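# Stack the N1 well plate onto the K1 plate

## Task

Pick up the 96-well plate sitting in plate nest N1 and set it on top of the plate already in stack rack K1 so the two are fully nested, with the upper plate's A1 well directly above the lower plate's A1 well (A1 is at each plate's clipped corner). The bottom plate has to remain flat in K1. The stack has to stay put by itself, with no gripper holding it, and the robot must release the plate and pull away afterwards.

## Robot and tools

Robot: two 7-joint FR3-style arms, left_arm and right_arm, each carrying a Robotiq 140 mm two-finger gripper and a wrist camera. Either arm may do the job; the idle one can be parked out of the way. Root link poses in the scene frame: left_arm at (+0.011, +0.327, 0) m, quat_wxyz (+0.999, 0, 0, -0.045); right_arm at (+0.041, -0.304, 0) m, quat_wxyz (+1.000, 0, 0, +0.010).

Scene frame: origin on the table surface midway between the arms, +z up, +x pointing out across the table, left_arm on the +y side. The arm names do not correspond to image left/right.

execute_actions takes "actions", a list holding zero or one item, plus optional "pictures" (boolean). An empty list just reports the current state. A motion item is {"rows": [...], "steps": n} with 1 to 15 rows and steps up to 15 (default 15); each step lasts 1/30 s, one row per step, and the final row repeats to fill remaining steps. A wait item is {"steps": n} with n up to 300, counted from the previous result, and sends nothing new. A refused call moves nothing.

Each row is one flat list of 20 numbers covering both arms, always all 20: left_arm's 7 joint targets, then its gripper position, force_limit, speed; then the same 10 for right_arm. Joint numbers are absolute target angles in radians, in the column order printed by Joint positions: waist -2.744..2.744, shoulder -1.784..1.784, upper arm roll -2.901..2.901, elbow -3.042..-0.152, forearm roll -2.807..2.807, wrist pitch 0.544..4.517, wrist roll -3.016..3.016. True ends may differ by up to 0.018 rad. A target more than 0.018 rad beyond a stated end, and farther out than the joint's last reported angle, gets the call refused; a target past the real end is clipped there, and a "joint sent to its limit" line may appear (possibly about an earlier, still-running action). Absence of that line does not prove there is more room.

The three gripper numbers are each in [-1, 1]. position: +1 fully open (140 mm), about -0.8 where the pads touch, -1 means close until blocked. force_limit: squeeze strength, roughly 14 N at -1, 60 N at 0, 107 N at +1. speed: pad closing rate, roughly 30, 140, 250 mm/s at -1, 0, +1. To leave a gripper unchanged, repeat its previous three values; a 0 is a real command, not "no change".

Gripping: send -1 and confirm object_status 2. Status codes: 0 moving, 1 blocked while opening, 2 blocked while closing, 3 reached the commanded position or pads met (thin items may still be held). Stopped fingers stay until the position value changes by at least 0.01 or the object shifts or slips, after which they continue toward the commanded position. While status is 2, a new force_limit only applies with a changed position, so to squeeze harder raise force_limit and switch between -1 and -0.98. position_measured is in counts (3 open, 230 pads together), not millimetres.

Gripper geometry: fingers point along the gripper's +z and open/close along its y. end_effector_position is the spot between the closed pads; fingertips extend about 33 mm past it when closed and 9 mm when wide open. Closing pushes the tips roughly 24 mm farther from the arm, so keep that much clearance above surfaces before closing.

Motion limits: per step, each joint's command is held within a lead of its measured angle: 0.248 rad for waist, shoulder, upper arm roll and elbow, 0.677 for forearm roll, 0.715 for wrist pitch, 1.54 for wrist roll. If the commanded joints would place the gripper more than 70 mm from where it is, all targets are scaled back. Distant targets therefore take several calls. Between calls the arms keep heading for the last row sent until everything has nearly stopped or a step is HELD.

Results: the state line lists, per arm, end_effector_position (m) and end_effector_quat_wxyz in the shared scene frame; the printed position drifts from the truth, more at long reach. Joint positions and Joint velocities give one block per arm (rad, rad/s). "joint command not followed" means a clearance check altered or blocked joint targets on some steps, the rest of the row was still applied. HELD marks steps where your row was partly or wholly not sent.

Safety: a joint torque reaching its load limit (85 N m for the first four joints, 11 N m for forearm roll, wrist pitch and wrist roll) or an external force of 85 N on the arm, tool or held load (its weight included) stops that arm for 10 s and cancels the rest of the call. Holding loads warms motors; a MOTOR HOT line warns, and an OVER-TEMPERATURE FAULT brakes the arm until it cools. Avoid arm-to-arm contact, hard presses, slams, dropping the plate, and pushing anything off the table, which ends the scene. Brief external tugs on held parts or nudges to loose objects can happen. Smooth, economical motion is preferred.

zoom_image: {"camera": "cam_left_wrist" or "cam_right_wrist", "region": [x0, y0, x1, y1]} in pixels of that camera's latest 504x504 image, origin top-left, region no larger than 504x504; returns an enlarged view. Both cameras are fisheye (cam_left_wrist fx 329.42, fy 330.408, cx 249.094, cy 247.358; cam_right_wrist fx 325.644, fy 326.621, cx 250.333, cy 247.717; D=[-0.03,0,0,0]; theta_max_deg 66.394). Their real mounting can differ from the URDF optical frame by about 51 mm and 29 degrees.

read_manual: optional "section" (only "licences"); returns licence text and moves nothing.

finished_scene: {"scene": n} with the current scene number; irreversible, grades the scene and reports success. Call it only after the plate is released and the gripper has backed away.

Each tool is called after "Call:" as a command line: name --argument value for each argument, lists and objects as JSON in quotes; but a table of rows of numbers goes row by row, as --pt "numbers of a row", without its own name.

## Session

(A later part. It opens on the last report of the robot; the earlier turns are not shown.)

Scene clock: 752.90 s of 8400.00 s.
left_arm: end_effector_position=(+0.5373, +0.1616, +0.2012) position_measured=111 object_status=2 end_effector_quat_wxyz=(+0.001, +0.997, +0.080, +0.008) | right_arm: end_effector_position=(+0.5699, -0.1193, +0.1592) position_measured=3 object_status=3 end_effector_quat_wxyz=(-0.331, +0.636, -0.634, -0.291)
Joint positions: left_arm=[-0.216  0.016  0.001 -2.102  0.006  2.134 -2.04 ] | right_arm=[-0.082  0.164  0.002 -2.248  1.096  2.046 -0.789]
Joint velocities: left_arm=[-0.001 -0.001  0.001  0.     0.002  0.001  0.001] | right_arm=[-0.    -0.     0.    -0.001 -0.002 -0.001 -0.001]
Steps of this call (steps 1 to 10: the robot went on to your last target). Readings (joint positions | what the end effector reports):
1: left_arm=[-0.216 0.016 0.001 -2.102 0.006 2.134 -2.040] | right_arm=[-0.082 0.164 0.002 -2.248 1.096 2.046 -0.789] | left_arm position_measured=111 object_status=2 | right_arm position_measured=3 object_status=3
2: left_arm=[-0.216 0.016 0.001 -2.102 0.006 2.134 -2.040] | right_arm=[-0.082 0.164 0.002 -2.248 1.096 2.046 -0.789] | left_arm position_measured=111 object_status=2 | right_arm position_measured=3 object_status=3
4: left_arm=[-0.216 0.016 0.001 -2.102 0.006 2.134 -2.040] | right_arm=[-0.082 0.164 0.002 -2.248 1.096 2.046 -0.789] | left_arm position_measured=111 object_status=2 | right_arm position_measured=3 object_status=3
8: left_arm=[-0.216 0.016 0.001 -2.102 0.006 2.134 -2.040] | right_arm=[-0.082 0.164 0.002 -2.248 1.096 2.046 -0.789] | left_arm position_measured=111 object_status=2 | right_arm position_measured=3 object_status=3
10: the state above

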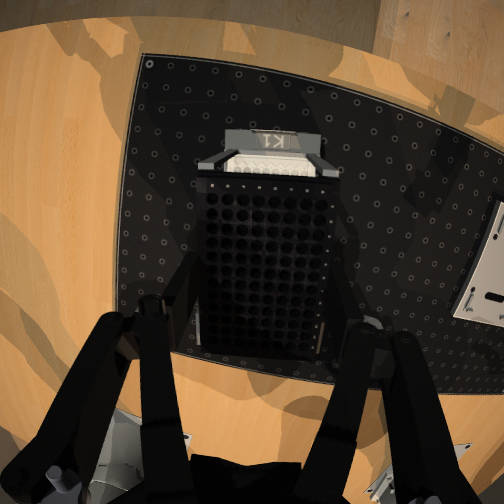

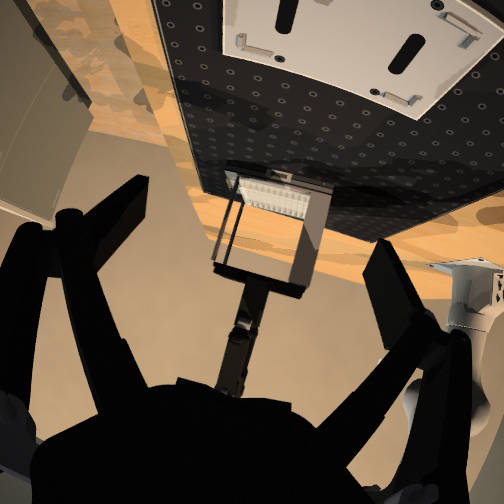

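Call:
execute_actions --actions '[{"rows":[ [-0.2179,0.0177,0,-2.1040,0.008,2.1386,-2.048,-1,0,-0.6,-0.08,0.163,0,-2.25,1.1,2.05,-0.783,1,0,0], [-0.2179,0.0180,0,-2.1046,0.008,2.1397,-2.049,-1,0,-0.6,-0.08,0.163,0,-2.25,1.1,2.05,-0.783,1,0,0], [-0.2179,0.0183,0,-2.1053,0.008,2.1408,-2.049,-1,0,-0.6,-0.08,0.163,0,-2.25,1.1,2.05,-0.783,1,0,0], [-0.2179,0.0186,0,-2.1060,0.008,2.1419,-2.049,-1,0,-0.6,-0.08,0.163,0,-2.25,1.1,2.05,-0.783,1,0,0], [-0.2179,0.0190,0,-2.1067,0.008,2.1430,-2.049,-1,0,-0.6,-0.08,0.163,0,-2.25,1.1,2.05,-0.783,1,0,0], [-0.2179,0.0193,0,-2.1074,0.008,2.1441,-2.049,-1,0,-0.6,-0.08,0.163,0,-2.25,1.1,2.05,-0.783,1,0,0], [-0.2179,0.0196,0,-2.1081,0.008,2.1452,-2.049,-1,0,-0.6,-0.08,0.163,0,-2.25,1.1,2.05,-0.783,1,0,0], [-0.2179,0.0199,0,-2.1088,0.008,2.1463,-2.049,-1,0,-0.6,-0.08,0.163,0,-2.25,1.1,2.05,-0.783,1,0,0], [-0.2179,0.0203,0,-2.1095,0.008,2.1473,-2.049,-1,0,-0.6,-0.08,0.163,0,-2.25,1.1,2.05,-0.783,1,0,0], [-0.2179,0.0206,0,-2.1101,0.008,2.1480,-2.049,-1,0,-0.6,-0.08,0.163,0,-2.25,1.1,2.05,-0.783,1,0,0], [-0.2179,0.0208,0,-2.1106,0.008,2.1480,-2.049,-1,0,-0.6,-0.08,0.163,0,-2.25,1.1,2.05,-0.783,1,0,0], [-0.2179,0.0209,0,-2.1108,0.008,2.1480,-2.049,-1,0,-0.6,-0.08,0.163,0,-2.25,1.1,2.05,-0.783,1,0,0] ],"steps":15}]' --pictures false

Call:
execute_actions --actions '[{"steps":12}]'

Call:
zoom_image --camera "cam_left_wrist" --region '[300, 155, 350, 190]'

Call:
zoom_image --camera "cam_left_wrist" --region '[188, 148, 238, 183]'

Call:
zoom_image --camera "cam_left_wrist" --region '[185, 305, 245, 365]'

Call:
zoom_image --camera "cam_left_wrist" --region '[280, 312, 340, 372]'

Scene clock: 787.03 s of 8400.00 s.
left_arm: end_effector_position=(+0.5372, +0.1617, +0.1981) position_measured=111 object_status=2 end_effector_quat_wxyz=(+0.001, +0.997, +0.081, +0.009) | right_arm: end_effector_position=(+0.5699, -0.1193, +0.1592) position_measured=3 object_status=3 end_effector_quat_wxyz=(-0.331, +0.636, -0.634, -0.291)
Joint positions: left_arm=[-0.216  0.018  0.001 -2.108  0.006  2.143 -2.041] | right_arm=[-0.082  0.164  0.002 -2.248  1.096  2.046 -0.789]
Joint velocities: left_arm=[ 0.001  0.    -0.    -0.002 -0.     0.004  0.003] | right_arm=[ 0.     0.001 -0.    -0.002  0.001  0.001  0.001]
Steps of this call (steps 1 to 15: the robot went on to your last target; steps 16 to 90: nothing new was sent; then 30.63 s passed at rest; steps 91 to 105: all 15 steps of this action). Readings (joint positions | what the end effector reports):
91: left_arm=[-0.216 0.016 0.001 -2.102 0.006 2.134 -2.040] | right_arm=[-0.082 0.164 0.002 -2.248 1.096 2.046 -0.789] | left_arm position_measured=111 object_status=2 | right_arm position_measured=3 object_status=3
92: left_arm=[-0.216 0.016 0.001 -2.102 0.006 2.135 -2.040] | right_arm=[-0.082 0.164 0.002 -2.248 1.096 2.046 -0.789] | left_arm position_measured=111 object_status=2 | right_arm position_measured=3 object_status=3
94: left_arm=[-0.216 0.017 0.001 -2.103 0.006 2.136 -2.040] | right_arm=[-0.082 0.164 0.002 -2.248 1.096 2.046 -0.789] | left_arm position_measured=111 object_status=2 | right_arm position_measured=3 object_status=3
98: left_arm=[-0.216 0.018 0.001 -2.106 0.006 2.139 -2.041] | right_arm=[-0.082 0.164 0.002 -2.248 1.096 2.046 -0.789] | left_arm position_measured=111 object_status=2 | right_arm position_measured=3 object_status=3
105: the state above

Scene clock: 787.43 s of 8400.00 s.
left_arm: end_effector_position=(+0.5373, +0.1617, +0.1980) position_measured=111 object_status=2 end_effector_quat_wxyz=(+0.001, +0.997, +0.081, +0.009) | right_arm: end_effector_position=(+0.5699, -0.1193, +0.1592) position_measured=3 object_status=3 end_effector_quat_wxyz=(-0.331, +0.636, -0.634, -0.291)
Joint positions: left_arm=[-0.216  0.018  0.001 -2.108  0.006  2.143 -2.041] | right_arm=[-0.082  0.164  0.002 -2.248  1.096  2.046 -0.789]
Joint velocities: left_arm=[-0.    -0.    -0.    -0.001  0.     0.001 -0.001] | right_arm=[-0.001 -0.    -0.001 -0.     0.001 -0.001 -0.001]
Steps of this call (steps 1 to 12: the robot went on to your last target). Readings (joint positions | what the end effector reports):
1: left_arm=[-0.216 0.018 0.001 -2.108 0.006 2.143 -2.041] | right_arm=[-0.082 0.164 0.002 -2.248 1.096 2.046 -0.789] | left_arm position_measured=111 object_status=2 | right_arm position_measured=3 object_status=3
2: left_arm=[-0.216 0.018 0.001 -2.108 0.006 2.143 -2.041] | right_arm=[-0.082 0.164 0.002 -2.248 1.096 2.046 -0.789] | left_arm position_measured=111 object_status=2 | right_arm position_measured=3 object_status=3
4: left_arm=[-0.216 0.018 0.001 -2.108 0.006 2.143 -2.041] | right_arm=[-0.082 0.164 0.002 -2.248 1.096 2.046 -0.789] | left_arm position_measured=111 object_status=2 | right_arm position_measured=3 object_status=3
8: left_arm=[-0.216 0.018 0.001 -2.108 0.006 2.143 -2.041] | right_arm=[-0.082 0.164 0.002 -2.248 1.096 2.046 -0.789] | left_arm position_measured=111 object_status=2 | right_arm position_measured=3 object_status=3
12: the state above

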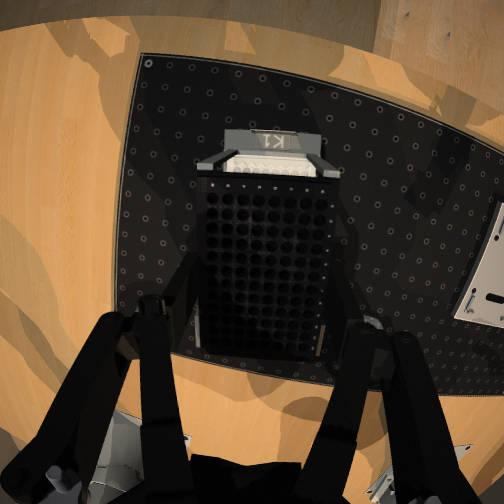

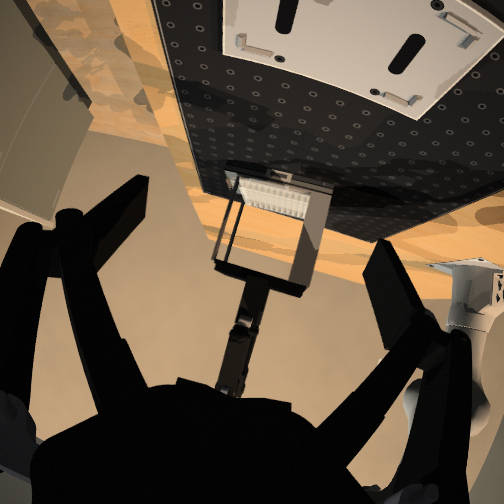

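Region (300, 155, 350, 190) of cam_left_wrist's 504x504 image, scaled by 10.080, with more detail than that image has; it fills the top 353 rows of this view, and the rest is white.

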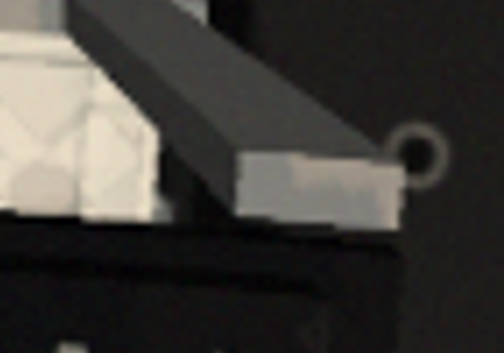

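Region (188, 148, 238, 183) of cam_left_wrist's 504x504 image, scaled by 10.080, with more detail than that image has; it fills the top 353 rows of this view, and the rest is white.

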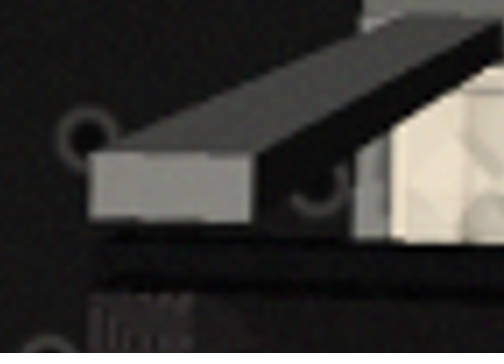

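Region (185, 305, 245, 365) of cam_left_wrist's 504x504 image, scaled by 8.400, with more detail than that image has.

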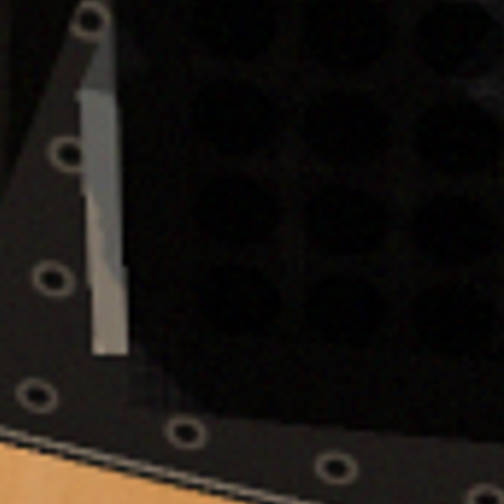

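Region (280, 312, 340, 372) of cam_left_wrist's 504x504 image, scaled by 8.400, with more detail than that image has.

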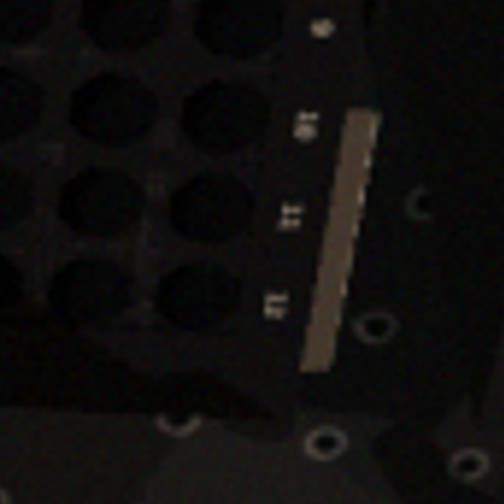

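Call:
zoom_image --camera "cam_right_wrist" --region '[200, 245, 250, 280]'

Call:
zoom_image --camera "cam_right_wrist" --region '[275, 268, 325, 303]'

Region (200, 245, 250, 280) of cam_right_wrist's 504x504 image, scaled by 10.080, with more detail than that image has; it fills the top 353 rows of this view, and the rest is white.

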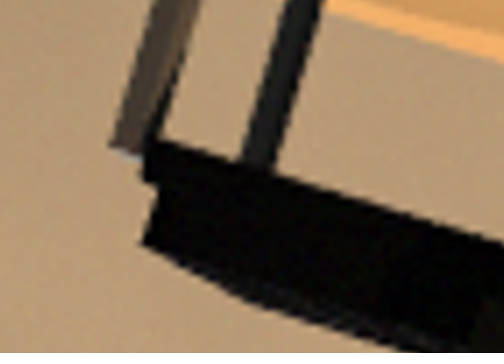

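Region (275, 268, 325, 303) of cam_right_wrist's 504x504 image, scaled by 10.080, with more detail than that image has; it fills the top 353 rows of this view, and the rest is white.

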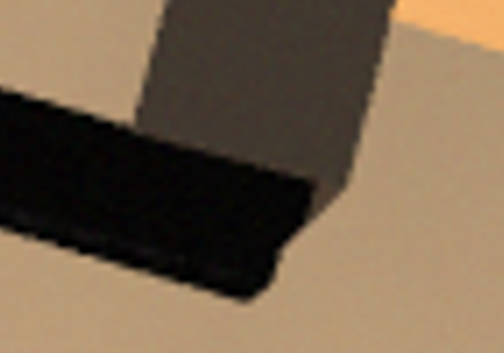

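Call:
execute_actions --actions '[{"rows":[ [-0.2170,0.0183,0,-2.1075,0.008,2.1400,-2.041,-1,0,-0.6,-0.08,0.163,0,-2.25,1.1,2.05,-0.783,1,0,0], [-0.2165,0.0183,0,-2.1068,0.008,2.1393,-2.038,-1,0,-0.6,-0.08,0.163,0,-2.25,1.1,2.05,-0.783,1,0,0], [-0.2160,0.0183,0,-2.1063,0.008,2.1387,-2.036,-1,0,-0.6,-0.08,0.163,0,-2.25,1.1,2.05,-0.783,1,0,0], [-0.2155,0.0183,0,-2.1058,0.008,2.1381,-2.035,-1,0,-0.6,-0.08,0.163,0,-2.25,1.1,2.05,-0.783,1,0,0], [-0.2152,0.0183,0,-2.1053,0.008,2.1375,-2.034,-1,0,-0.6,-0.08,0.163,0,-2.25,1.1,2.05,-0.783,1,0,0], [-0.2150,0.0183,0,-2.1048,0.008,2.1369,-2.033,-1,0,-0.6,-0.08,0.163,0,-2.25,1.1,2.05,-0.783,1,0,0], [-0.2148,0.0183,0,-2.1043,0.008,2.1363,-2.032,-1,0,-0.6,-0.08,0.163,0,-2.25,1.1,2.05,-0.783,1,0,0], [-0.2146,0.0183,0,-2.1038,0.008,2.1357,-2.031,-1,0,-0.6,-0.08,0.163,0,-2.25,1.1,2.05,-0.783,1,0,0], [-0.2145,0.0183,0,-2.1033,0.008,2.1351,-2.030,-1,0,-0.6,-0.08,0.163,0,-2.25,1.1,2.05,-0.783,1,0,0], [-0.2144,0.0183,0,-2.1028,0.008,2.1346,-2.029,-1,0,-0.6,-0.08,0.163,0,-2.25,1.1,2.05,-0.783,1,0,0], [-0.2143,0.0183,0,-2.1024,0.008,2.1342,-2.029,-1,0,-0.6,-0.08,0.163,0,-2.25,1.1,2.05,-0.783,1,0,0], [-0.2142,0.0183,0,-2.1020,0.008,2.1342,-2.029,-1,0,-0.6,-0.08,0.163,0,-2.25,1.1,2.05,-0.783,1,0,0], [-0.2141,0.0183,0,-2.1017,0.008,2.1344,-2.030,-1,0,-0.6,-0.08,0.163,0,-2.25,1.1,2.05,-0.783,1,0,0], [-0.2140,0.0183,0,-2.1015,0.008,2.1346,-2.0307,-1,0,-0.6,-0.08,0.163,0,-2.25,1.1,2.05,-0.783,1,0,0], [-0.2140,0.0183,0,-2.1013,0.008,2.1346,-2.0307,-1,0,-0.6,-0.08,0.163,0,-2.25,1.1,2.05,-0.783,1,0,0] ]}]' --pictures false

Call:
execute_actions --actions '[{"steps":15}]'

Call:
zoom_image --camera "cam_left_wrist" --region '[300, 155, 350, 190]'

Call:
zoom_image --camera "cam_left_wrist" --region '[188, 148, 238, 183]'

Call:
zoom_image --camera "cam_left_wrist" --region '[185, 305, 245, 365]'

Call:
zoom_image --camera "cam_left_wrist" --region '[280, 312, 340, 372]'

Call:
zoom_image --camera "cam_right_wrist" --region '[202, 245, 322, 305]'

Scene clock: 866.77 s of 8400.00 s.
left_arm: end_effector_position=(+0.5374, +0.1618, +0.1995) position_measured=111 object_status=2 end_effector_quat_wxyz=(+0.001, +0.997, +0.080, +0.008) | right_arm: end_effector_position=(+0.5700, -0.1194, +0.1592) position_measured=3 object_status=3 end_effector_quat_wxyz=(-0.331, +0.636, -0.634, -0.291)
Joint positions: left_arm=[-0.216  0.018  0.001 -2.104  0.006  2.138 -2.039] | right_arm=[-0.082  0.164  0.002 -2.248  1.096  2.046 -0.789]
Joint velocities: left_arm=[ 0.003  0.001  0.     0.007  0.001 -0.003  0.003] | right_arm=[ 0.    -0.    -0.001 -0.     0.001 -0.001  0.   ]
Steps of this call (steps 1 to 15: the robot went on to your last target; steps 16 to 90: nothing new was sent; then 75.83 s passed at rest; steps 91 to 105: all 15 steps of this action). Readings (joint positions | what the end effector reports):
91: left_arm=[-0.216 0.018 0.001 -2.108 0.006 2.143 -2.041] | right_arm=[-0.082 0.164 0.002 -2.248 1.096 2.046 -0.789] | left_arm position_measured=111 object_status=2 | right_arm position_measured=3 object_status=3
92: left_arm=[-0.216 0.018 0.001 -2.108 0.006 2.143 -2.041] | right_arm=[-0.082 0.164 0.002 -2.248 1.096 2.046 -0.789] | left_arm position_measured=111 object_status=2 | right_arm position_measured=3 object_status=3
94: left_arm=[-0.216 0.018 0.001 -2.107 0.006 2.142 -2.041] | right_arm=[-0.082 0.164 0.002 -2.248 1.096 2.046 -0.789] | left_arm position_measured=111 object_status=2 | right_arm position_measured=3 object_status=3
98: left_arm=[-0.216 0.018 0.001 -2.106 0.006 2.140 -2.041] | right_arm=[-0.082 0.164 0.002 -2.248 1.096 2.046 -0.789] | left_arm position_measured=111 object_status=2 | right_arm position_measured=3 object_status=3
105: the state above

Scene clock: 867.27 s of 8400.00 s.
left_arm: end_effector_position=(+0.5375, +0.1619, +0.1997) position_measured=111 object_status=2 end_effector_quat_wxyz=(+0.001, +0.997, +0.079, +0.008) | right_arm: end_effector_position=(+0.5700, -0.1194, +0.1592) position_measured=3 object_status=3 end_effector_quat_wxyz=(-0.331, +0.636, -0.634, -0.291)
Joint positions: left_arm=[-0.216  0.018  0.001 -2.103  0.006  2.137 -2.038] | right_arm=[-0.082  0.164  0.002 -2.248  1.096  2.046 -0.789]
Joint velocities: left_arm=[ 0.    -0.001 -0.002  0.001  0.     0.     0.002] | right_arm=[-0.     0.     0.    -0.001  0.    -0.    -0.   ]
Steps of this call (steps 1 to 15: the robot went on to your last target). Readings (joint positions | what the end effector reports):
1: left_arm=[-0.216 0.018 0.001 -2.104 0.006 2.138 -2.039] | right_arm=[-0.082 0.164 0.002 -2.248 1.096 2.046 -0.789] | left_arm position_measured=111 object_status=2 | right_arm position_measured=3 object_status=3
2: left_arm=[-0.216 0.018 0.001 -2.104 0.006 2.138 -2.039] | right_arm=[-0.082 0.164 0.002 -2.248 1.096 2.046 -0.789] | left_arm position_measured=111 object_status=2 | right_arm position_measured=3 object_status=3
4: left_arm=[-0.216 0.018 0.001 -2.104 0.006 2.138 -2.038] | right_arm=[-0.082 0.164 0.002 -2.248 1.096 2.046 -0.789] | left_arm position_measured=111 object_status=2 | right_arm position_measured=3 object_status=3
8: left_arm=[-0.216 0.018 0.001 -2.104 0.006 2.137 -2.038] | right_arm=[-0.082 0.164 0.002 -2.248 1.096 2.046 -0.789] | left_arm position_measured=111 object_status=2 | right_arm position_measured=3 object_status=3
15: the state above
All arms were judged still, so your last target was given up. Only a new action makes them travel on or press farther. Fingers that are still opening or closing keep moving.

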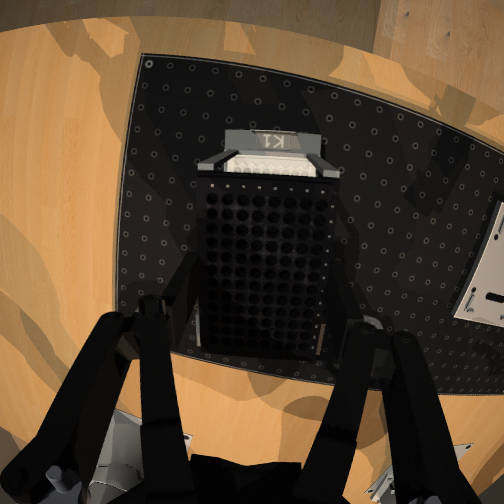

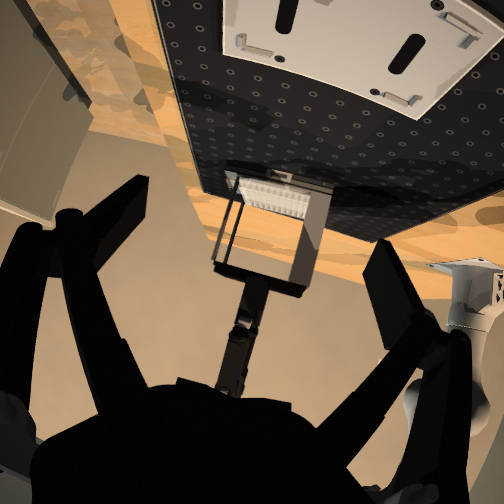

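Region (300, 155, 350, 190) of cam_left_wrist's 504x504 image, scaled by 10.080, with more detail than that image has; it fills the top 353 rows of this view, and the rest is white.

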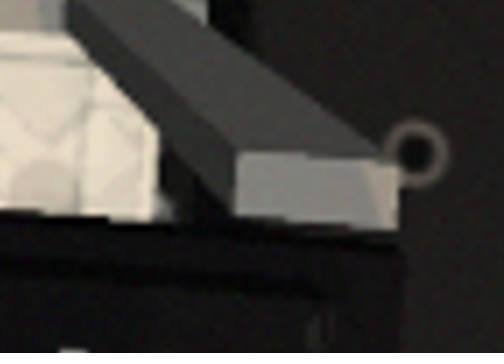

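Region (188, 148, 238, 183) of cam_left_wrist's 504x504 image, scaled by 10.080, with more detail than that image has; it fills the top 353 rows of this view, and the rest is white.

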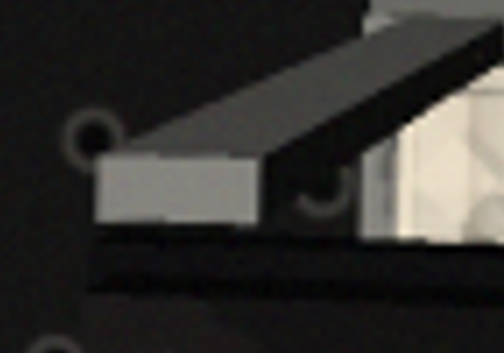

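Region (185, 305, 245, 365) of cam_left_wrist's 504x504 image, scaled by 8.400, with more detail than that image has.

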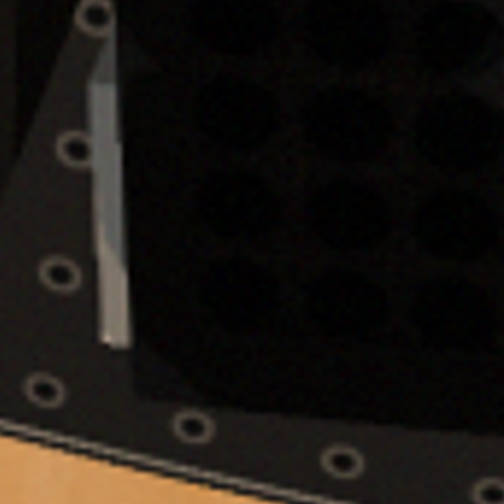

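Region (280, 312, 340, 372) of cam_left_wrist's 504x504 image, scaled by 8.400, with more detail than that image has.

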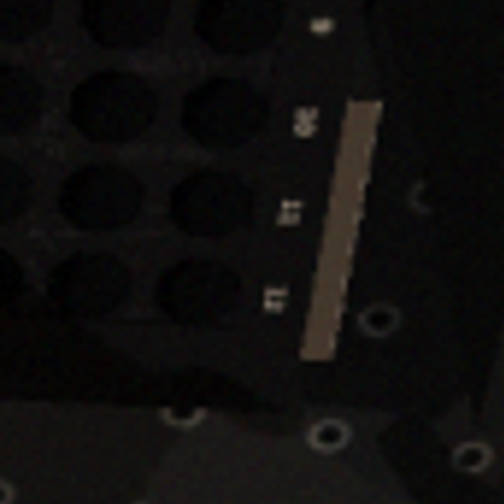

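Region (202, 245, 322, 305) of cam_right_wrist's 504x504 image, scaled by 4.200, with more detail than that image has.

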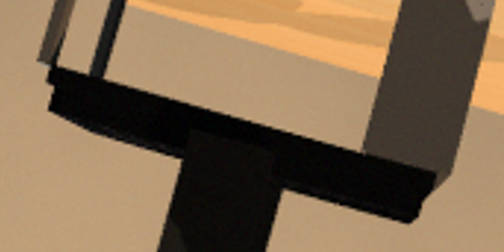

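Call:
execute_actions --actions '[{"rows":[ [-0.2139,0.0188,0,-2.1030,0.008,2.1390,-2.0307,-1,0,-0.6,-0.08,0.163,0,-2.25,1.1,2.05,-0.783,1,0,0], [-0.2138,0.0192,0,-2.1040,0.008,2.1410,-2.0307,-1,0,-0.6,-0.08,0.163,0,-2.25,1.1,2.05,-0.783,1,0,0], [-0.2137,0.0194,0,-2.1044,0.008,2.1418,-2.0307,-1,0,-0.6,-0.08,0.163,0,-2.25,1.1,2.05,-0.783,1,0,0], [-0.2137,0.0194,0,-2.1044,0.008,2.1418,-2.0307,-1,0,-0.6,-0.08,0.163,0,-2.25,1.1,2.05,-0.783,1,0,0], [-0.2137,0.0194,0,-2.1044,0.008,2.1418,-2.0307,-1,0,-0.6,-0.08,0.163,0,-2.25,1.1,2.05,-0.783,1,0,0], [-0.2137,0.0194,0,-2.1044,0.008,2.1414,-2.0307,-1,0,-0.6,-0.08,0.163,0,-2.25,1.1,2.05,-0.783,1,0,0] ],"steps":15}]'

Call:
zoom_image --camera "cam_left_wrist" --region '[300, 155, 350, 190]'

Call:
zoom_image --camera "cam_left_wrist" --region '[188, 148, 238, 183]'

Scene clock: 897.73 s of 8400.00 s.
left_arm: end_effector_position=(+0.5379, +0.1620, +0.1997) position_measured=111 object_status=2 end_effector_quat_wxyz=(+0.001, +0.997, +0.079, +0.009) | right_arm: end_effector_position=(+0.5700, -0.1194, +0.1592) position_measured=3 object_status=3 end_effector_quat_wxyz=(-0.331, +0.636, -0.634, -0.291)
Joint positions: left_arm=[-0.216  0.018  0.001 -2.103  0.006  2.138 -2.038] | right_arm=[-0.082  0.164  0.002 -2.248  1.096  2.047 -0.789]
Joint velocities: left_arm=[ 0.001  0.    -0.    -0.001  0.001  0.     0.001] | right_arm=[ 0.001 -0.001 -0.     0.    -0.    -0.     0.001]
Steps of this call (steps 1 to 90: nothing new was sent; then 26.97 s passed at rest; steps 91 to 105: all 15 steps of this action). Readings (joint positions | what the end effector reports):
91: left_arm=[-0.216 0.018 0.001 -2.103 0.006 2.137 -2.038] | right_arm=[-0.082 0.164 0.002 -2.248 1.096 2.047 -0.789] | left_arm position_measured=111 object_status=2 | right_arm position_measured=3 object_status=3
92: left_arm=[-0.216 0.018 0.001 -2.103 0.006 2.137 -2.038] | right_arm=[-0.082 0.164 0.002 -2.248 1.096 2.047 -0.789] | left_arm position_measured=111 object_status=2 | right_arm position_measured=3 object_status=3
94: left_arm=[-0.216 0.018 0.001 -2.103 0.006 2.138 -2.038] | right_arm=[-0.082 0.164 0.002 -2.248 1.096 2.047 -0.789] | left_arm position_measured=111 object_status=2 | right_arm position_measured=3 object_status=3
98: left_arm=[-0.216 0.018 0.001 -2.103 0.006 2.138 -2.038] | right_arm=[-0.082 0.164 0.002 -2.248 1.096 2.047 -0.789] | left_arm position_measured=111 object_status=2 | right_arm position_measured=3 object_status=3
105: the state above

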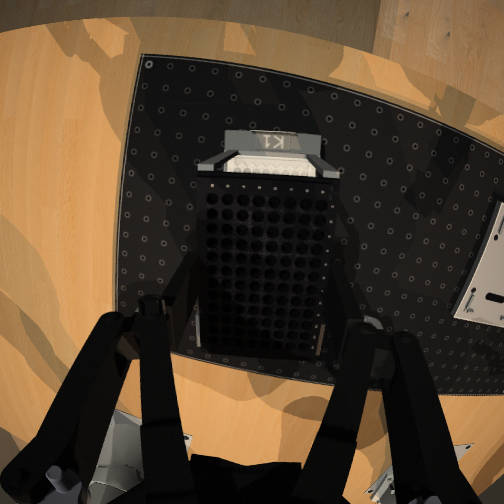

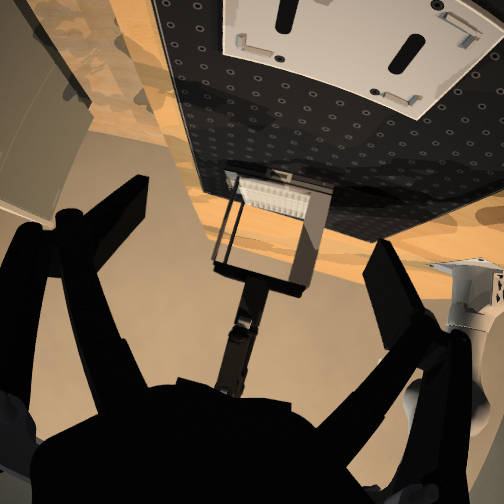

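Region (300, 155, 350, 190) of cam_left_wrist's 504x504 image, scaled by 10.080, with more detail than that image has; it fills the top 353 rows of this view, and the rest is white.

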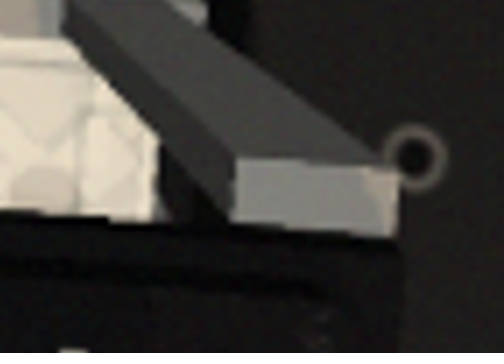

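Region (188, 148, 238, 183) of cam_left_wrist's 504x504 image, scaled by 10.080, with more detail than that image has; it fills the top 353 rows of this view, and the rest is white.

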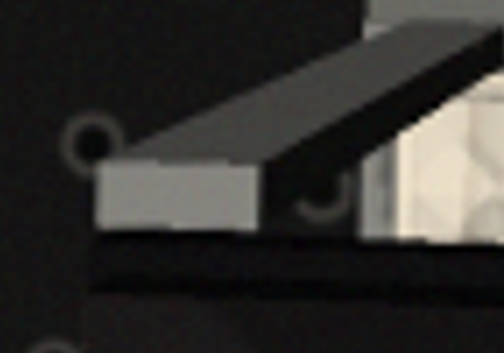

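Call:
execute_actions --actions '[{"rows":[ [-0.2137,0.0197,0,-2.1051,0.008,2.1422,-2.0307,-1,0,-0.6,-0.08,0.163,0,-2.25,1.1,2.05,-0.783,1,0,0], [-0.2137,0.0199,0,-2.1054,0.008,2.1429,-2.0307,-1,0,-0.6,-0.08,0.163,0,-2.25,1.1,2.05,-0.783,1,0,0], [-0.2137,0.0201,0,-2.1056,0.008,2.1434,-2.0307,-1,0,-0.6,-0.08,0.163,0,-2.25,1.1,2.05,-0.783,1,0,0], [-0.2137,0.0204,0,-2.1059,0.008,2.1440,-2.0307,-1,0,-0.6,-0.08,0.163,0,-2.25,1.1,2.05,-0.783,1,0,0], [-0.2137,0.0206,0,-2.1062,0.008,2.1445,-2.0307,-1,0,-0.6,-0.08,0.163,0,-2.25,1.1,2.05,-0.783,1,0,0], [-0.2137,0.0208,0,-2.1065,0.008,2.1450,-2.0307,-1,0,-0.6,-0.08,0.163,0,-2.25,1.1,2.05,-0.783,1,0,0], [-0.2137,0.0210,0,-2.1067,0.008,2.1455,-2.0307,-1,0,-0.6,-0.08,0.163,0,-2.25,1.1,2.05,-0.783,1,0,0], [-0.2137,0.0212,0,-2.1070,0.008,2.1460,-2.0307,-1,0,-0.6,-0.08,0.163,0,-2.25,1.1,2.05,-0.783,1,0,0], [-0.2137,0.0214,0,-2.1073,0.008,2.1465,-2.0307,-1,0,-0.6,-0.08,0.163,0,-2.25,1.1,2.05,-0.783,1,0,0], [-0.2137,0.0216,0,-2.1076,0.008,2.1470,-2.0307,-1,0,-0.6,-0.08,0.163,0,-2.25,1.1,2.05,-0.783,1,0,0], [-0.2137,0.0219,0,-2.1078,0.008,2.1475,-2.0307,-1,0,-0.6,-0.08,0.163,0,-2.25,1.1,2.05,-0.783,1,0,0], [-0.2137,0.0221,0,-2.1081,0.008,2.1480,-2.0307,-1,0,-0.6,-0.08,0.163,0,-2.25,1.1,2.05,-0.783,1,0,0], [-0.2137,0.0223,0,-2.1084,0.008,2.1485,-2.0307,-1,0,-0.6,-0.08,0.163,0,-2.25,1.1,2.05,-0.783,1,0,0], [-0.2137,0.0225,0,-2.1087,0.008,2.1487,-2.0307,-1,0,-0.6,-0.08,0.163,0,-2.25,1.1,2.05,-0.783,1,0,0], [-0.2137,0.0227,0,-2.1089,0.008,2.1487,-2.0307,-1,0,-0.6,-0.08,0.163,0,-2.25,1.1,2.05,-0.783,1,0,0] ]}]' --pictures false

Call:
execute_actions --actions '[{"steps":10}]'

Call:
zoom_image --camera "cam_left_wrist" --region '[300, 155, 350, 190]'

Call:
zoom_image --camera "cam_right_wrist" --region '[202, 245, 322, 305]'

Scene clock: 932.93 s of 8400.00 s.
left_arm: end_effector_position=(+0.5378, +0.1620, +0.1971) position_measured=111 object_status=2 end_effector_quat_wxyz=(+0.001, +0.997, +0.079, +0.008) | right_arm: end_effector_position=(+0.5700, -0.1194, +0.1592) position_measured=3 object_status=3 end_effector_quat_wxyz=(-0.331, +0.636, -0.634, -0.291)
Joint positions: left_arm=[-0.215  0.021  0.001 -2.107  0.006  2.144 -2.038] | right_arm=[-0.082  0.164  0.002 -2.248  1.096  2.047 -0.789]
Joint velocities: left_arm=[ 0.001  0.005  0.001 -0.006  0.     0.01   0.001] | right_arm=[ 0.    -0.    -0.001  0.     0.001 -0.    -0.001]
Steps of this call (steps 1 to 15: the robot went on to your last target; steps 16 to 90: nothing new was sent; then 31.70 s passed at rest; steps 91 to 105: all 15 steps of this action). Readings (joint positions | what the end effector reports):
91: left_arm=[-0.215 0.018 0.001 -2.103 0.006 2.139 -2.038] | right_arm=[-0.082 0.164 0.002 -2.248 1.096 2.047 -0.789] | left_arm position_measured=111 object_status=2 | right_arm position_measured=3 object_status=3
92: left_arm=[-0.215 0.019 0.001 -2.103 0.006 2.139 -2.038] | right_arm=[-0.082 0.164 0.002 -2.248 1.096 2.047 -0.789] | left_arm position_measured=111 object_status=2 | right_arm position_measured=3 object_status=3
94: left_arm=[-0.215 0.019 0.001 -2.104 0.006 2.139 -2.038] | right_arm=[-0.082 0.164 0.002 -2.248 1.096 2.047 -0.789] | left_arm position_measured=111 object_status=2 | right_arm position_measured=3 object_status=3
98: left_arm=[-0.215 0.020 0.001 -2.105 0.006 2.141 -2.038] | right_arm=[-0.082 0.164 0.002 -2.248 1.096 2.047 -0.789] | left_arm position_measured=111 object_status=2 | right_arm position_measured=3 object_status=3
105: the state above

Scene clock: 933.27 s of 8400.00 s.
left_arm: end_effector_position=(+0.5379, +0.1620, +0.1967) position_measured=111 object_status=2 end_effector_quat_wxyz=(+0.001, +0.997, +0.079, +0.008) | right_arm: end_effector_position=(+0.5700, -0.1194, +0.1592) position_measured=3 object_status=3 end_effector_quat_wxyz=(-0.331, +0.636, -0.634, -0.291)
Joint positions: left_arm=[-0.215  0.022  0.001 -2.107  0.006  2.145 -2.038] | right_arm=[-0.082  0.164  0.002 -2.248  1.096  2.047 -0.789]
Joint velocities: left_arm=[-0.001  0.002 -0.001  0.001  0.     0.002  0.   ] | right_arm=[-0.    -0.     0.002 -0.001  0.     0.     0.   ]
Steps of this call (steps 1 to 10: the robot went on to your last target). Readings (joint positions | what the end effector reports):
1: left_arm=[-0.215 0.021 0.001 -2.107 0.006 2.144 -2.038] | right_arm=[-0.082 0.164 0.002 -2.248 1.096 2.047 -0.789] | left_arm position_measured=111 object_status=2 | right_arm position_measured=3 object_status=3
2: left_arm=[-0.215 0.022 0.001 -2.107 0.006 2.145 -2.038] | right_arm=[-0.082 0.164 0.002 -2.248 1.096 2.047 -0.789] | left_arm position_measured=111 object_status=2 | right_arm position_measured=3 object_status=3
4: left_arm=[-0.215 0.022 0.001 -2.107 0.006 2.145 -2.038] | right_arm=[-0.082 0.164 0.002 -2.248 1.096 2.047 -0.789] | left_arm position_measured=111 object_status=2 | right_arm position_measured=3 object_status=3
8: left_arm=[-0.215 0.022 0.001 -2.107 0.006 2.145 -2.038] | right_arm=[-0.082 0.164 0.002 -2.248 1.096 2.047 -0.789] | left_arm position_measured=111 object_status=2 | right_arm position_measured=3 object_status=3
10: the state above

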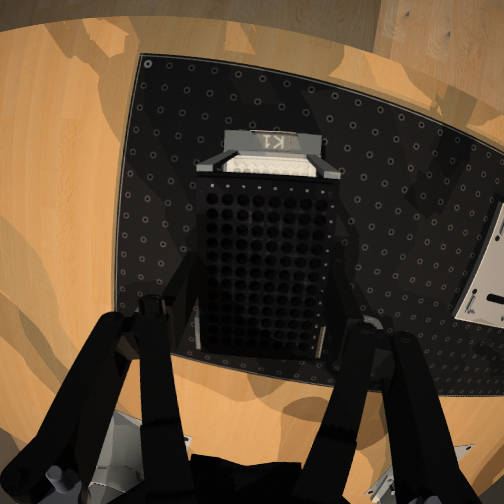

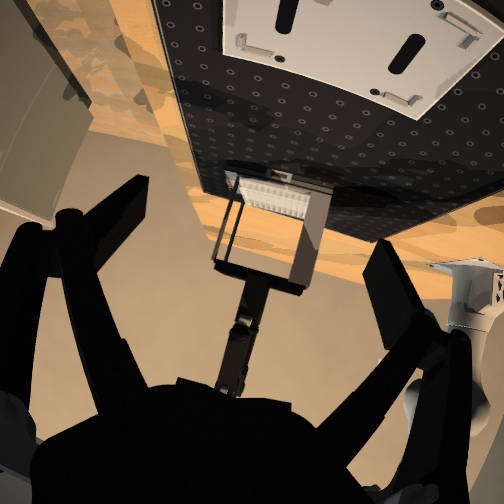

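Region (300, 155, 350, 190) of cam_left_wrist's 504x504 image, scaled by 10.080, with more detail than that image has; it fills the top 353 rows of this view, and the rest is white.

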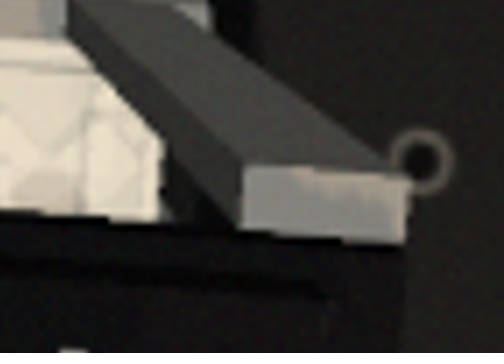

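Region (202, 245, 322, 305) of cam_right_wrist's 504x504 image, scaled by 4.200, with more detail than that image has.

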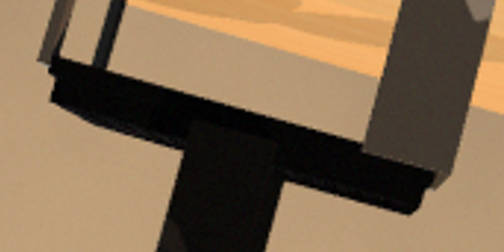

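Call:
execute_actions --actions '[{"rows":[ [-0.2154,0.0230,0.001,-2.1093,0.006,2.1509,-2.038,-1,0,-0.6,-0.08,0.163,0,-2.25,1.1,2.05,-0.783,1,0,0], [-0.2154,0.0237,0.001,-2.1101,0.006,2.1538,-2.039,-1,0,-0.6,-0.08,0.163,0,-2.25,1.1,2.05,-0.783,1,0,0], [-0.2154,0.0247,0.001,-2.1113,0.006,2.1575,-2.040,-1,0,-0.6,-0.08,0.163,0,-2.25,1.1,2.05,-0.783,1,0,0], [-0.2154,0.0260,0.001,-2.1129,0.006,2.1619,-2.041,-1,0,-0.6,-0.08,0.163,0,-2.25,1.1,2.05,-0.783,1,0,0], [-0.2154,0.0277,0.001,-2.1149,0.006,2.1670,-2.042,-1,0,-0.6,-0.08,0.163,0,-2.25,1.1,2.05,-0.783,1,0,0], [-0.2154,0.0297,0.001,-2.1173,0.006,2.1729,-2.043,-1,0,-0.6,-0.08,0.163,0,-2.25,1.1,2.05,-0.783,1,0,0], [-0.2154,0.0320,0.001,-2.1199,0.006,2.1787,-2.044,-1,0,-0.6,-0.08,0.163,0,-2.25,1.1,2.05,-0.783,1,0,0], [-0.2154,0.0345,0.001,-2.1227,0.006,2.1849,-2.045,-1,0,-0.6,-0.08,0.163,0,-2.25,1.1,2.05,-0.783,1,0,0], [-0.2154,0.0371,0.001,-2.1254,0.006,2.1902,-2.0452,-1,0,-0.6,-0.08,0.163,0,-2.25,1.1,2.05,-0.783,1,0,0], [-0.2154,0.0397,0.001,-2.1281,0.006,2.1955,-2.0454,-1,0,-0.6,-0.08,0.163,0,-2.25,1.1,2.05,-0.783,1,0,0], [-0.2154,0.0423,0.001,-2.1308,0.006,2.2008,-2.0456,-1,0,-0.6,-0.08,0.163,0,-2.25,1.1,2.05,-0.783,1,0,0], [-0.2154,0.0449,0.001,-2.1334,0.006,2.2060,-2.0458,-1,0,-0.6,-0.08,0.163,0,-2.25,1.1,2.05,-0.783,1,0,0], [-0.2154,0.0476,0.001,-2.1360,0.006,2.2113,-2.0460,-1,0,-0.6,-0.08,0.163,0,-2.25,1.1,2.05,-0.783,1,0,0], [-0.2154,0.0503,0.001,-2.1386,0.006,2.2166,-2.0462,-1,0,-0.6,-0.08,0.163,0,-2.25,1.1,2.05,-0.783,1,0,0], [-0.2154,0.0531,0.001,-2.1411,0.006,2.2219,-2.0464,-1,0,-0.6,-0.08,0.163,0,-2.25,1.1,2.05,-0.783,1,0,0] ]}]' --pictures false

Call:
execute_actions --actions '[{"rows":[ [-0.2154,0.0559,0.001,-2.1436,0.006,2.2271,-2.0466,-1,0,-0.6,-0.08,0.163,0,-2.25,1.1,2.05,-0.783,1,0,0], [-0.2154,0.0587,0.001,-2.1461,0.006,2.2324,-2.0468,-1,0,-0.6,-0.08,0.163,0,-2.25,1.1,2.05,-0.783,1,0,0], [-0.2154,0.0615,0.001,-2.1485,0.006,2.2377,-2.0470,-1,0,-0.6,-0.08,0.163,0,-2.25,1.1,2.05,-0.783,1,0,0], [-0.2154,0.0644,0.001,-2.1509,0.006,2.2429,-2.0472,-1,0,-0.6,-0.08,0.163,0,-2.25,1.1,2.05,-0.783,1,0,0], [-0.2154,0.0673,0.001,-2.1533,0.006,2.2482,-2.0474,-1,0,-0.6,-0.08,0.163,0,-2.25,1.1,2.05,-0.783,1,0,0], [-0.2154,0.0703,0.001,-2.1556,0.006,2.2534,-2.0476,-1,0,-0.6,-0.08,0.163,0,-2.25,1.1,2.05,-0.783,1,0,0], [-0.2154,0.0732,0.001,-2.1578,0.006,2.2587,-2.0478,-1,0,-0.6,-0.08,0.163,0,-2.25,1.1,2.05,-0.783,1,0,0], [-0.2154,0.0763,0.001,-2.1601,0.006,2.2639,-2.0480,-1,0,-0.6,-0.08,0.163,0,-2.25,1.1,2.05,-0.783,1,0,0], [-0.2154,0.0793,0.001,-2.1623,0.006,2.2692,-2.0482,-1,0,-0.6,-0.08,0.163,0,-2.25,1.1,2.05,-0.783,1,0,0], [-0.2154,0.0824,0.001,-2.1645,0.006,2.2744,-2.0484,-1,0,-0.6,-0.08,0.163,0,-2.25,1.1,2.05,-0.783,1,0,0], [-0.2154,0.0855,0.001,-2.1666,0.006,2.2796,-2.0486,-1,0,-0.6,-0.08,0.163,0,-2.25,1.1,2.05,-0.783,1,0,0], [-0.2154,0.0886,0.001,-2.1687,0.006,2.2848,-2.0488,-1,0,-0.6,-0.08,0.163,0,-2.25,1.1,2.05,-0.783,1,0,0], [-0.2154,0.0918,0.001,-2.1707,0.006,2.2901,-2.0490,-1,0,-0.6,-0.08,0.163,0,-2.25,1.1,2.05,-0.783,1,0,0], [-0.2154,0.0950,0.001,-2.1728,0.006,2.2953,-2.0492,-1,0,-0.6,-0.08,0.163,0,-2.25,1.1,2.05,-0.783,1,0,0], [-0.2154,0.0982,0.001,-2.1747,0.006,2.3005,-2.0494,-1,0,-0.6,-0.08,0.163,0,-2.25,1.1,2.05,-0.783,1,0,0] ]}]' --pictures false

Call:
execute_actions --actions '[{"rows":[ [-0.2154,0.1015,0.001,-2.1767,0.006,2.3057,-2.0496,-1,0,-0.6,-0.08,0.163,0,-2.25,1.1,2.05,-0.783,1,0,0], [-0.2154,0.1048,0.001,-2.1786,0.006,2.3109,-2.0498,-1,0,-0.6,-0.08,0.163,0,-2.25,1.1,2.05,-0.783,1,0,0], [-0.2154,0.1081,0.001,-2.1805,0.006,2.3161,-2.050,-1,0,-0.6,-0.08,0.163,0,-2.25,1.1,2.05,-0.783,1,0,0], [-0.2154,0.1115,0.001,-2.1823,0.006,2.3213,-2.050,-1,0,-0.6,-0.08,0.163,0,-2.25,1.1,2.05,-0.783,1,0,0], [-0.2154,0.1149,0.001,-2.1841,0.006,2.3265,-2.050,-1,0,-0.6,-0.08,0.163,0,-2.25,1.1,2.05,-0.783,1,0,0], [-0.2154,0.1184,0.001,-2.1859,0.006,2.3317,-2.050,-1,0,-0.6,-0.08,0.163,0,-2.25,1.1,2.05,-0.783,1,0,0], [-0.2154,0.1218,0.001,-2.1876,0.006,2.3369,-2.050,-1,0,-0.6,-0.08,0.163,0,-2.25,1.1,2.05,-0.783,1,0,0], [-0.2154,0.1253,0.001,-2.1893,0.006,2.3420,-2.050,-1,0,-0.6,-0.08,0.163,0,-2.25,1.1,2.05,-0.783,1,0,0], [-0.2154,0.1288,0.001,-2.1909,0.006,2.3472,-2.050,-1,0,-0.6,-0.08,0.163,0,-2.25,1.1,2.05,-0.783,1,0,0], [-0.2154,0.1324,0.001,-2.1925,0.006,2.3524,-2.050,-1,0,-0.6,-0.08,0.163,0,-2.25,1.1,2.05,-0.783,1,0,0], [-0.2154,0.1360,0.001,-2.1941,0.006,2.3576,-2.050,-1,0,-0.6,-0.08,0.163,0,-2.25,1.1,2.05,-0.783,1,0,0], [-0.2154,0.1396,0.001,-2.1957,0.006,2.3627,-2.050,-1,0,-0.6,-0.08,0.163,0,-2.25,1.1,2.05,-0.783,1,0,0], [-0.2154,0.1433,0.001,-2.1972,0.006,2.3679,-2.050,-1,0,-0.6,-0.08,0.163,0,-2.25,1.1,2.05,-0.783,1,0,0], [-0.2154,0.1467,0.001,-2.1985,0.006,2.3718,-2.050,-1,0,-0.6,-0.08,0.163,0,-2.25,1.1,2.05,-0.783,1,0,0], [-0.2154,0.1496,0.001,-2.1996,0.006,2.3744,-2.050,-1,0,-0.6,-0.08,0.163,0,-2.25,1.1,2.05,-0.783,1,0,0] ]}]' --pictures false

Call:
execute_actions --actions '[{"rows":[ [-0.2154,0.1520,0.001,-2.2005,0.006,2.3762,-2.050,-1,0,-0.6,-0.08,0.163,0,-2.25,1.1,2.05,-0.783,1,0,0], [-0.2154,0.1539,0.001,-2.2012,0.006,2.3774,-2.050,-1,0,-0.6,-0.08,0.163,0,-2.25,1.1,2.05,-0.783,1,0,0], [-0.2154,0.1553,0.001,-2.2017,0.006,2.3779,-2.050,-1,0,-0.6,-0.08,0.163,0,-2.25,1.1,2.05,-0.783,1,0,0], [-0.2154,0.1561,0.001,-2.2021,0.006,2.3777,-2.050,-1,0,-0.6,-0.08,0.163,0,-2.25,1.1,2.05,-0.783,1,0,0], [-0.2154,0.1567,0.001,-2.2022,0.006,2.3773,-2.050,-1,0,-0.6,-0.08,0.163,0,-2.25,1.1,2.05,-0.783,1,0,0], [-0.2154,0.1567,0.001,-2.2022,0.006,2.3768,-2.050,-1,0,-0.6,-0.08,0.163,0,-2.25,1.1,2.05,-0.783,1,0,0], [-0.2154,0.1567,0.001,-2.2022,0.006,2.3762,-2.050,-1,0,-0.6,-0.08,0.163,0,-2.25,1.1,2.05,-0.783,1,0,0] ],"steps":15}]'

Call:
zoom_image --camera "cam_right_wrist" --region '[215, 160, 345, 240]'

Call:
zoom_image --camera "cam_left_wrist" --region '[185, 130, 365, 220]'

Scene clock: 1053.77 s of 8400.00 s.
left_arm: end_effector_position=(+0.5379, +0.1620, +0.1758) position_measured=111 object_status=2 end_effector_quat_wxyz=(+0.001, +0.997, +0.080, +0.008) | right_arm: end_effector_position=(+0.5700, -0.1194, +0.1592) position_measured=3 object_status=3 end_effector_quat_wxyz=(-0.331, +0.636, -0.634, -0.291)
Joint positions: left_arm=[-0.215  0.046  0.001 -2.134  0.006  2.195 -2.038] | right_arm=[-0.082  0.164  0.002 -2.248  1.096  2.047 -0.789]
Joint velocities: left_arm=[ 0.001  0.084  0.002 -0.077 -0.001  0.144 -0.003] | right_arm=[ 0.001  0.     0.002  0.001  0.    -0.     0.   ]
Steps of this call (steps 1 to 15: the robot went on to your last target; steps 16 to 90: nothing new was sent; then 117.00 s passed at rest; steps 91 to 105: all 15 steps of this action). Readings (joint positions | what the end effector reports):
91: left_arm=[-0.215 0.022 0.001 -2.107 0.006 2.146 -2.038] | right_arm=[-0.082 0.164 0.002 -2.248 1.096 2.047 -0.789] | left_arm position_measured=111 object_status=2 | right_arm position_measured=3 object_status=3
92: left_arm=[-0.215 0.022 0.001 -2.108 0.006 2.147 -2.038] | right_arm=[-0.082 0.164 0.002 -2.248 1.096 2.047 -0.789] | left_arm position_measured=111 object_status=2 | right_arm position_measured=3 object_status=3
94: left_arm=[-0.215 0.022 0.001 -2.109 0.006 2.149 -2.038] | right_arm=[-0.082 0.164 0.002 -2.248 1.096 2.047 -0.789] | left_arm position_measured=111 object_status=2 | right_arm position_measured=3 object_status=3
98: left_arm=[-0.215 0.027 0.001 -2.116 0.006 2.161 -2.038] | right_arm=[-0.082 0.164 0.002 -2.248 1.096 2.047 -0.789] | left_arm position_measured=111 object_status=2 | right_arm position_measured=3 object_status=3
105: the state above

Scene clock: 1054.27 s of 8400.00 s.
left_arm: end_effector_position=(+0.5383, +0.1617, +0.1433) position_measured=111 object_status=2 end_effector_quat_wxyz=(+0.001, +0.997, +0.080, +0.008) | right_arm: end_effector_position=(+0.5700, -0.1194, +0.1592) position_measured=3 object_status=3 end_effector_quat_wxyz=(-0.331, +0.636, -0.634, -0.291)
Joint positions: left_arm=[-0.215  0.09   0.001 -2.168  0.006  2.273 -2.04 ] | right_arm=[-0.082  0.164  0.002 -2.248  1.096  2.047 -0.789]
Joint velocities: left_arm=[ 0.     0.091 -0.    -0.061  0.001  0.143 -0.003] | right_arm=[-0.001 -0.001  0.    -0.001 -0.001 -0.001 -0.   ]
Steps of this call (steps 1 to 15: all 15 steps of this action). Readings (joint positions | what the end effector reports):
1: left_arm=[-0.215 0.049 0.001 -2.136 0.006 2.200 -2.038] | right_arm=[-0.082 0.164 0.002 -2.248 1.096 2.047 -0.789] | left_arm position_measured=111 object_status=2 | right_arm position_measured=3 object_status=3
2: left_arm=[-0.215 0.052 0.001 -2.139 0.006 2.205 -2.039] | right_arm=[-0.082 0.164 0.002 -2.248 1.096 2.047 -0.789] | left_arm position_measured=111 object_status=2 | right_arm position_measured=3 object_status=3
4: left_arm=[-0.215 0.057 0.001 -2.144 0.006 2.216 -2.039] | right_arm=[-0.082 0.164 0.002 -2.248 1.096 2.047 -0.789] | left_arm position_measured=111 object_status=2 | right_arm position_measured=3 object_status=3
8: left_arm=[-0.215 0.068 0.001 -2.153 0.006 2.236 -2.039] | right_arm=[-0.082 0.164 0.002 -2.248 1.096 2.047 -0.789] | left_arm position_measured=111 object_status=2 | right_arm position_measured=3 object_status=3
15: the state above

Scene clock: 1054.77 s of 8400.00 s.
left_arm: end_effector_position=(+0.5388, +0.1618, +0.1109) position_measured=111 object_status=2 end_effector_quat_wxyz=(+0.001, +0.997, +0.081, +0.008) | right_arm: end_effector_position=(+0.5700, -0.1194, +0.1592) position_measured=3 object_status=3 end_effector_quat_wxyz=(-0.331, +0.636, -0.634, -0.291)
Joint positions: left_arm=[-0.215  0.141  0.001 -2.195  0.006  2.35  -2.041] | right_arm=[-0.082  0.164  0.002 -2.248  1.096  2.047 -0.789]
Joint velocities: left_arm=[-0.002  0.104  0.001 -0.041  0.     0.137 -0.004] | right_arm=[-0.001 -0.     0.001 -0.     0.    -0.    -0.002]
Steps of this call (steps 1 to 15: all 15 steps of this action). Readings (joint positions | what the end effector reports):
1: left_arm=[-0.215 0.093 0.001 -2.170 0.006 2.278 -2.041] | right_arm=[-0.082 0.164 0.002 -2.248 1.096 2.047 -0.789] | left_arm position_measured=111 object_status=2 | right_arm position_measured=3 object_status=3
2: left_arm=[-0.215 0.096 0.001 -2.172 0.006 2.283 -2.041] | right_arm=[-0.082 0.164 0.002 -2.248 1.096 2.047 -0.789] | left_arm position_measured=111 object_status=2 | right_arm position_measured=3 object_status=3
4: left_arm=[-0.215 0.102 0.001 -2.176 0.006 2.293 -2.041] | right_arm=[-0.082 0.164 0.002 -2.248 1.096 2.047 -0.789] | left_arm position_measured=111 object_status=2 | right_arm position_measured=3 object_status=3
8: left_arm=[-0.215 0.116 0.001 -2.183 0.006 2.314 -2.041] | right_arm=[-0.082 0.164 0.002 -2.248 1.096 2.047 -0.789] | left_arm position_measured=111 object_status=2 | right_arm position_measured=3 object_status=3
15: the state above

Scene clock: 1055.27 s of 8400.00 s.
left_arm: end_effector_position=(+0.5390, +0.1618, +0.1021) position_measured=111 object_status=2 end_effector_quat_wxyz=(+0.001, +0.997, +0.081, +0.008) | right_arm: end_effector_position=(+0.5700, -0.1194, +0.1592) position_measured=3 object_status=3 end_effector_quat_wxyz=(-0.331, +0.636, -0.634, -0.291)
Joint positions: left_arm=[-0.215  0.155  0.002 -2.201  0.006  2.371 -2.042] | right_arm=[-0.082  0.164  0.002 -2.248  1.096  2.047 -0.789]
Joint velocities: left_arm=[ 0.002 -0.     0.001 -0.002  0.     0.002  0.   ] | right_arm=[ 0.002 -0.001  0.002  0.    -0.001  0.001  0.001]
Steps of this call (steps 1 to 15: all 15 steps of this action). Readings (joint positions | what the end effector reports):
1: left_arm=[-0.215 0.144 0.002 -2.196 0.006 2.354 -2.041] | right_arm=[-0.082 0.164 0.002 -2.248 1.096 2.047 -0.789] | left_arm position_measured=111 object_status=2 | right_arm position_measured=3 object_status=3
2: left_arm=[-0.215 0.147 0.002 -2.197 0.006 2.358 -2.041] | right_arm=[-0.082 0.164 0.002 -2.248 1.096 2.047 -0.789] | left_arm position_measured=111 object_status=2 | right_arm position_measured=3 object_status=3
4: left_arm=[-0.215 0.151 0.002 -2.198 0.006 2.364 -2.041] | right_arm=[-0.082 0.164 0.002 -2.248 1.096 2.047 -0.789] | left_arm position_measured=111 object_status=2 | right_arm position_measured=3 object_status=3
8: left_arm=[-0.215 0.155 0.002 -2.200 0.006 2.369 -2.042] | right_arm=[-0.082 0.164 0.002 -2.248 1.096 2.047 -0.789] | left_arm position_measured=111 object_status=2 | right_arm position_measured=3 object_status=3
15: the state above

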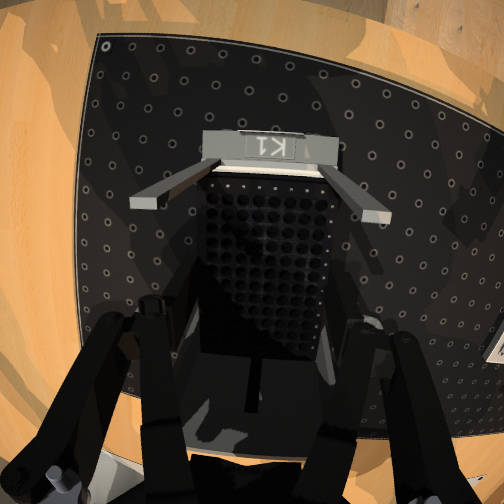

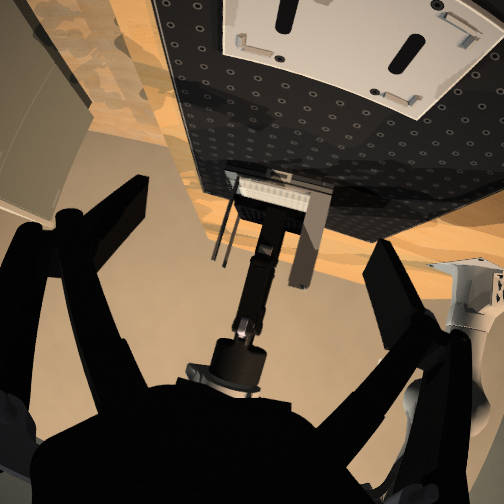

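Region (215, 160, 345, 240) of cam_right_wrist's 504x504 image, scaled by 3.877, with more detail than that image has; it fills the top 310 rows of this view, and the rest is white.

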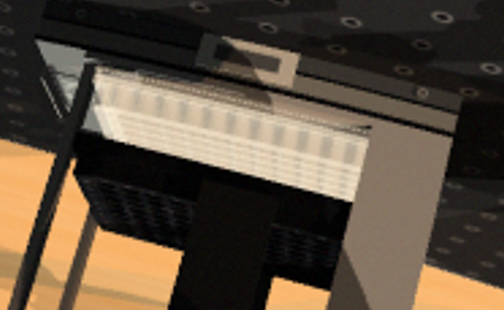

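Region (185, 130, 365, 220) of cam_left_wrist's 504x504 image, scaled by 2.800, with more detail than that image has.

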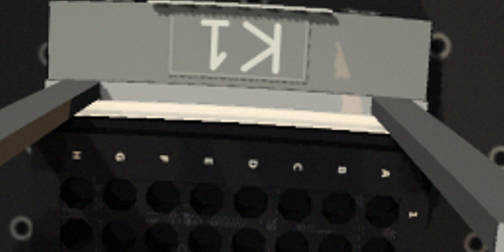

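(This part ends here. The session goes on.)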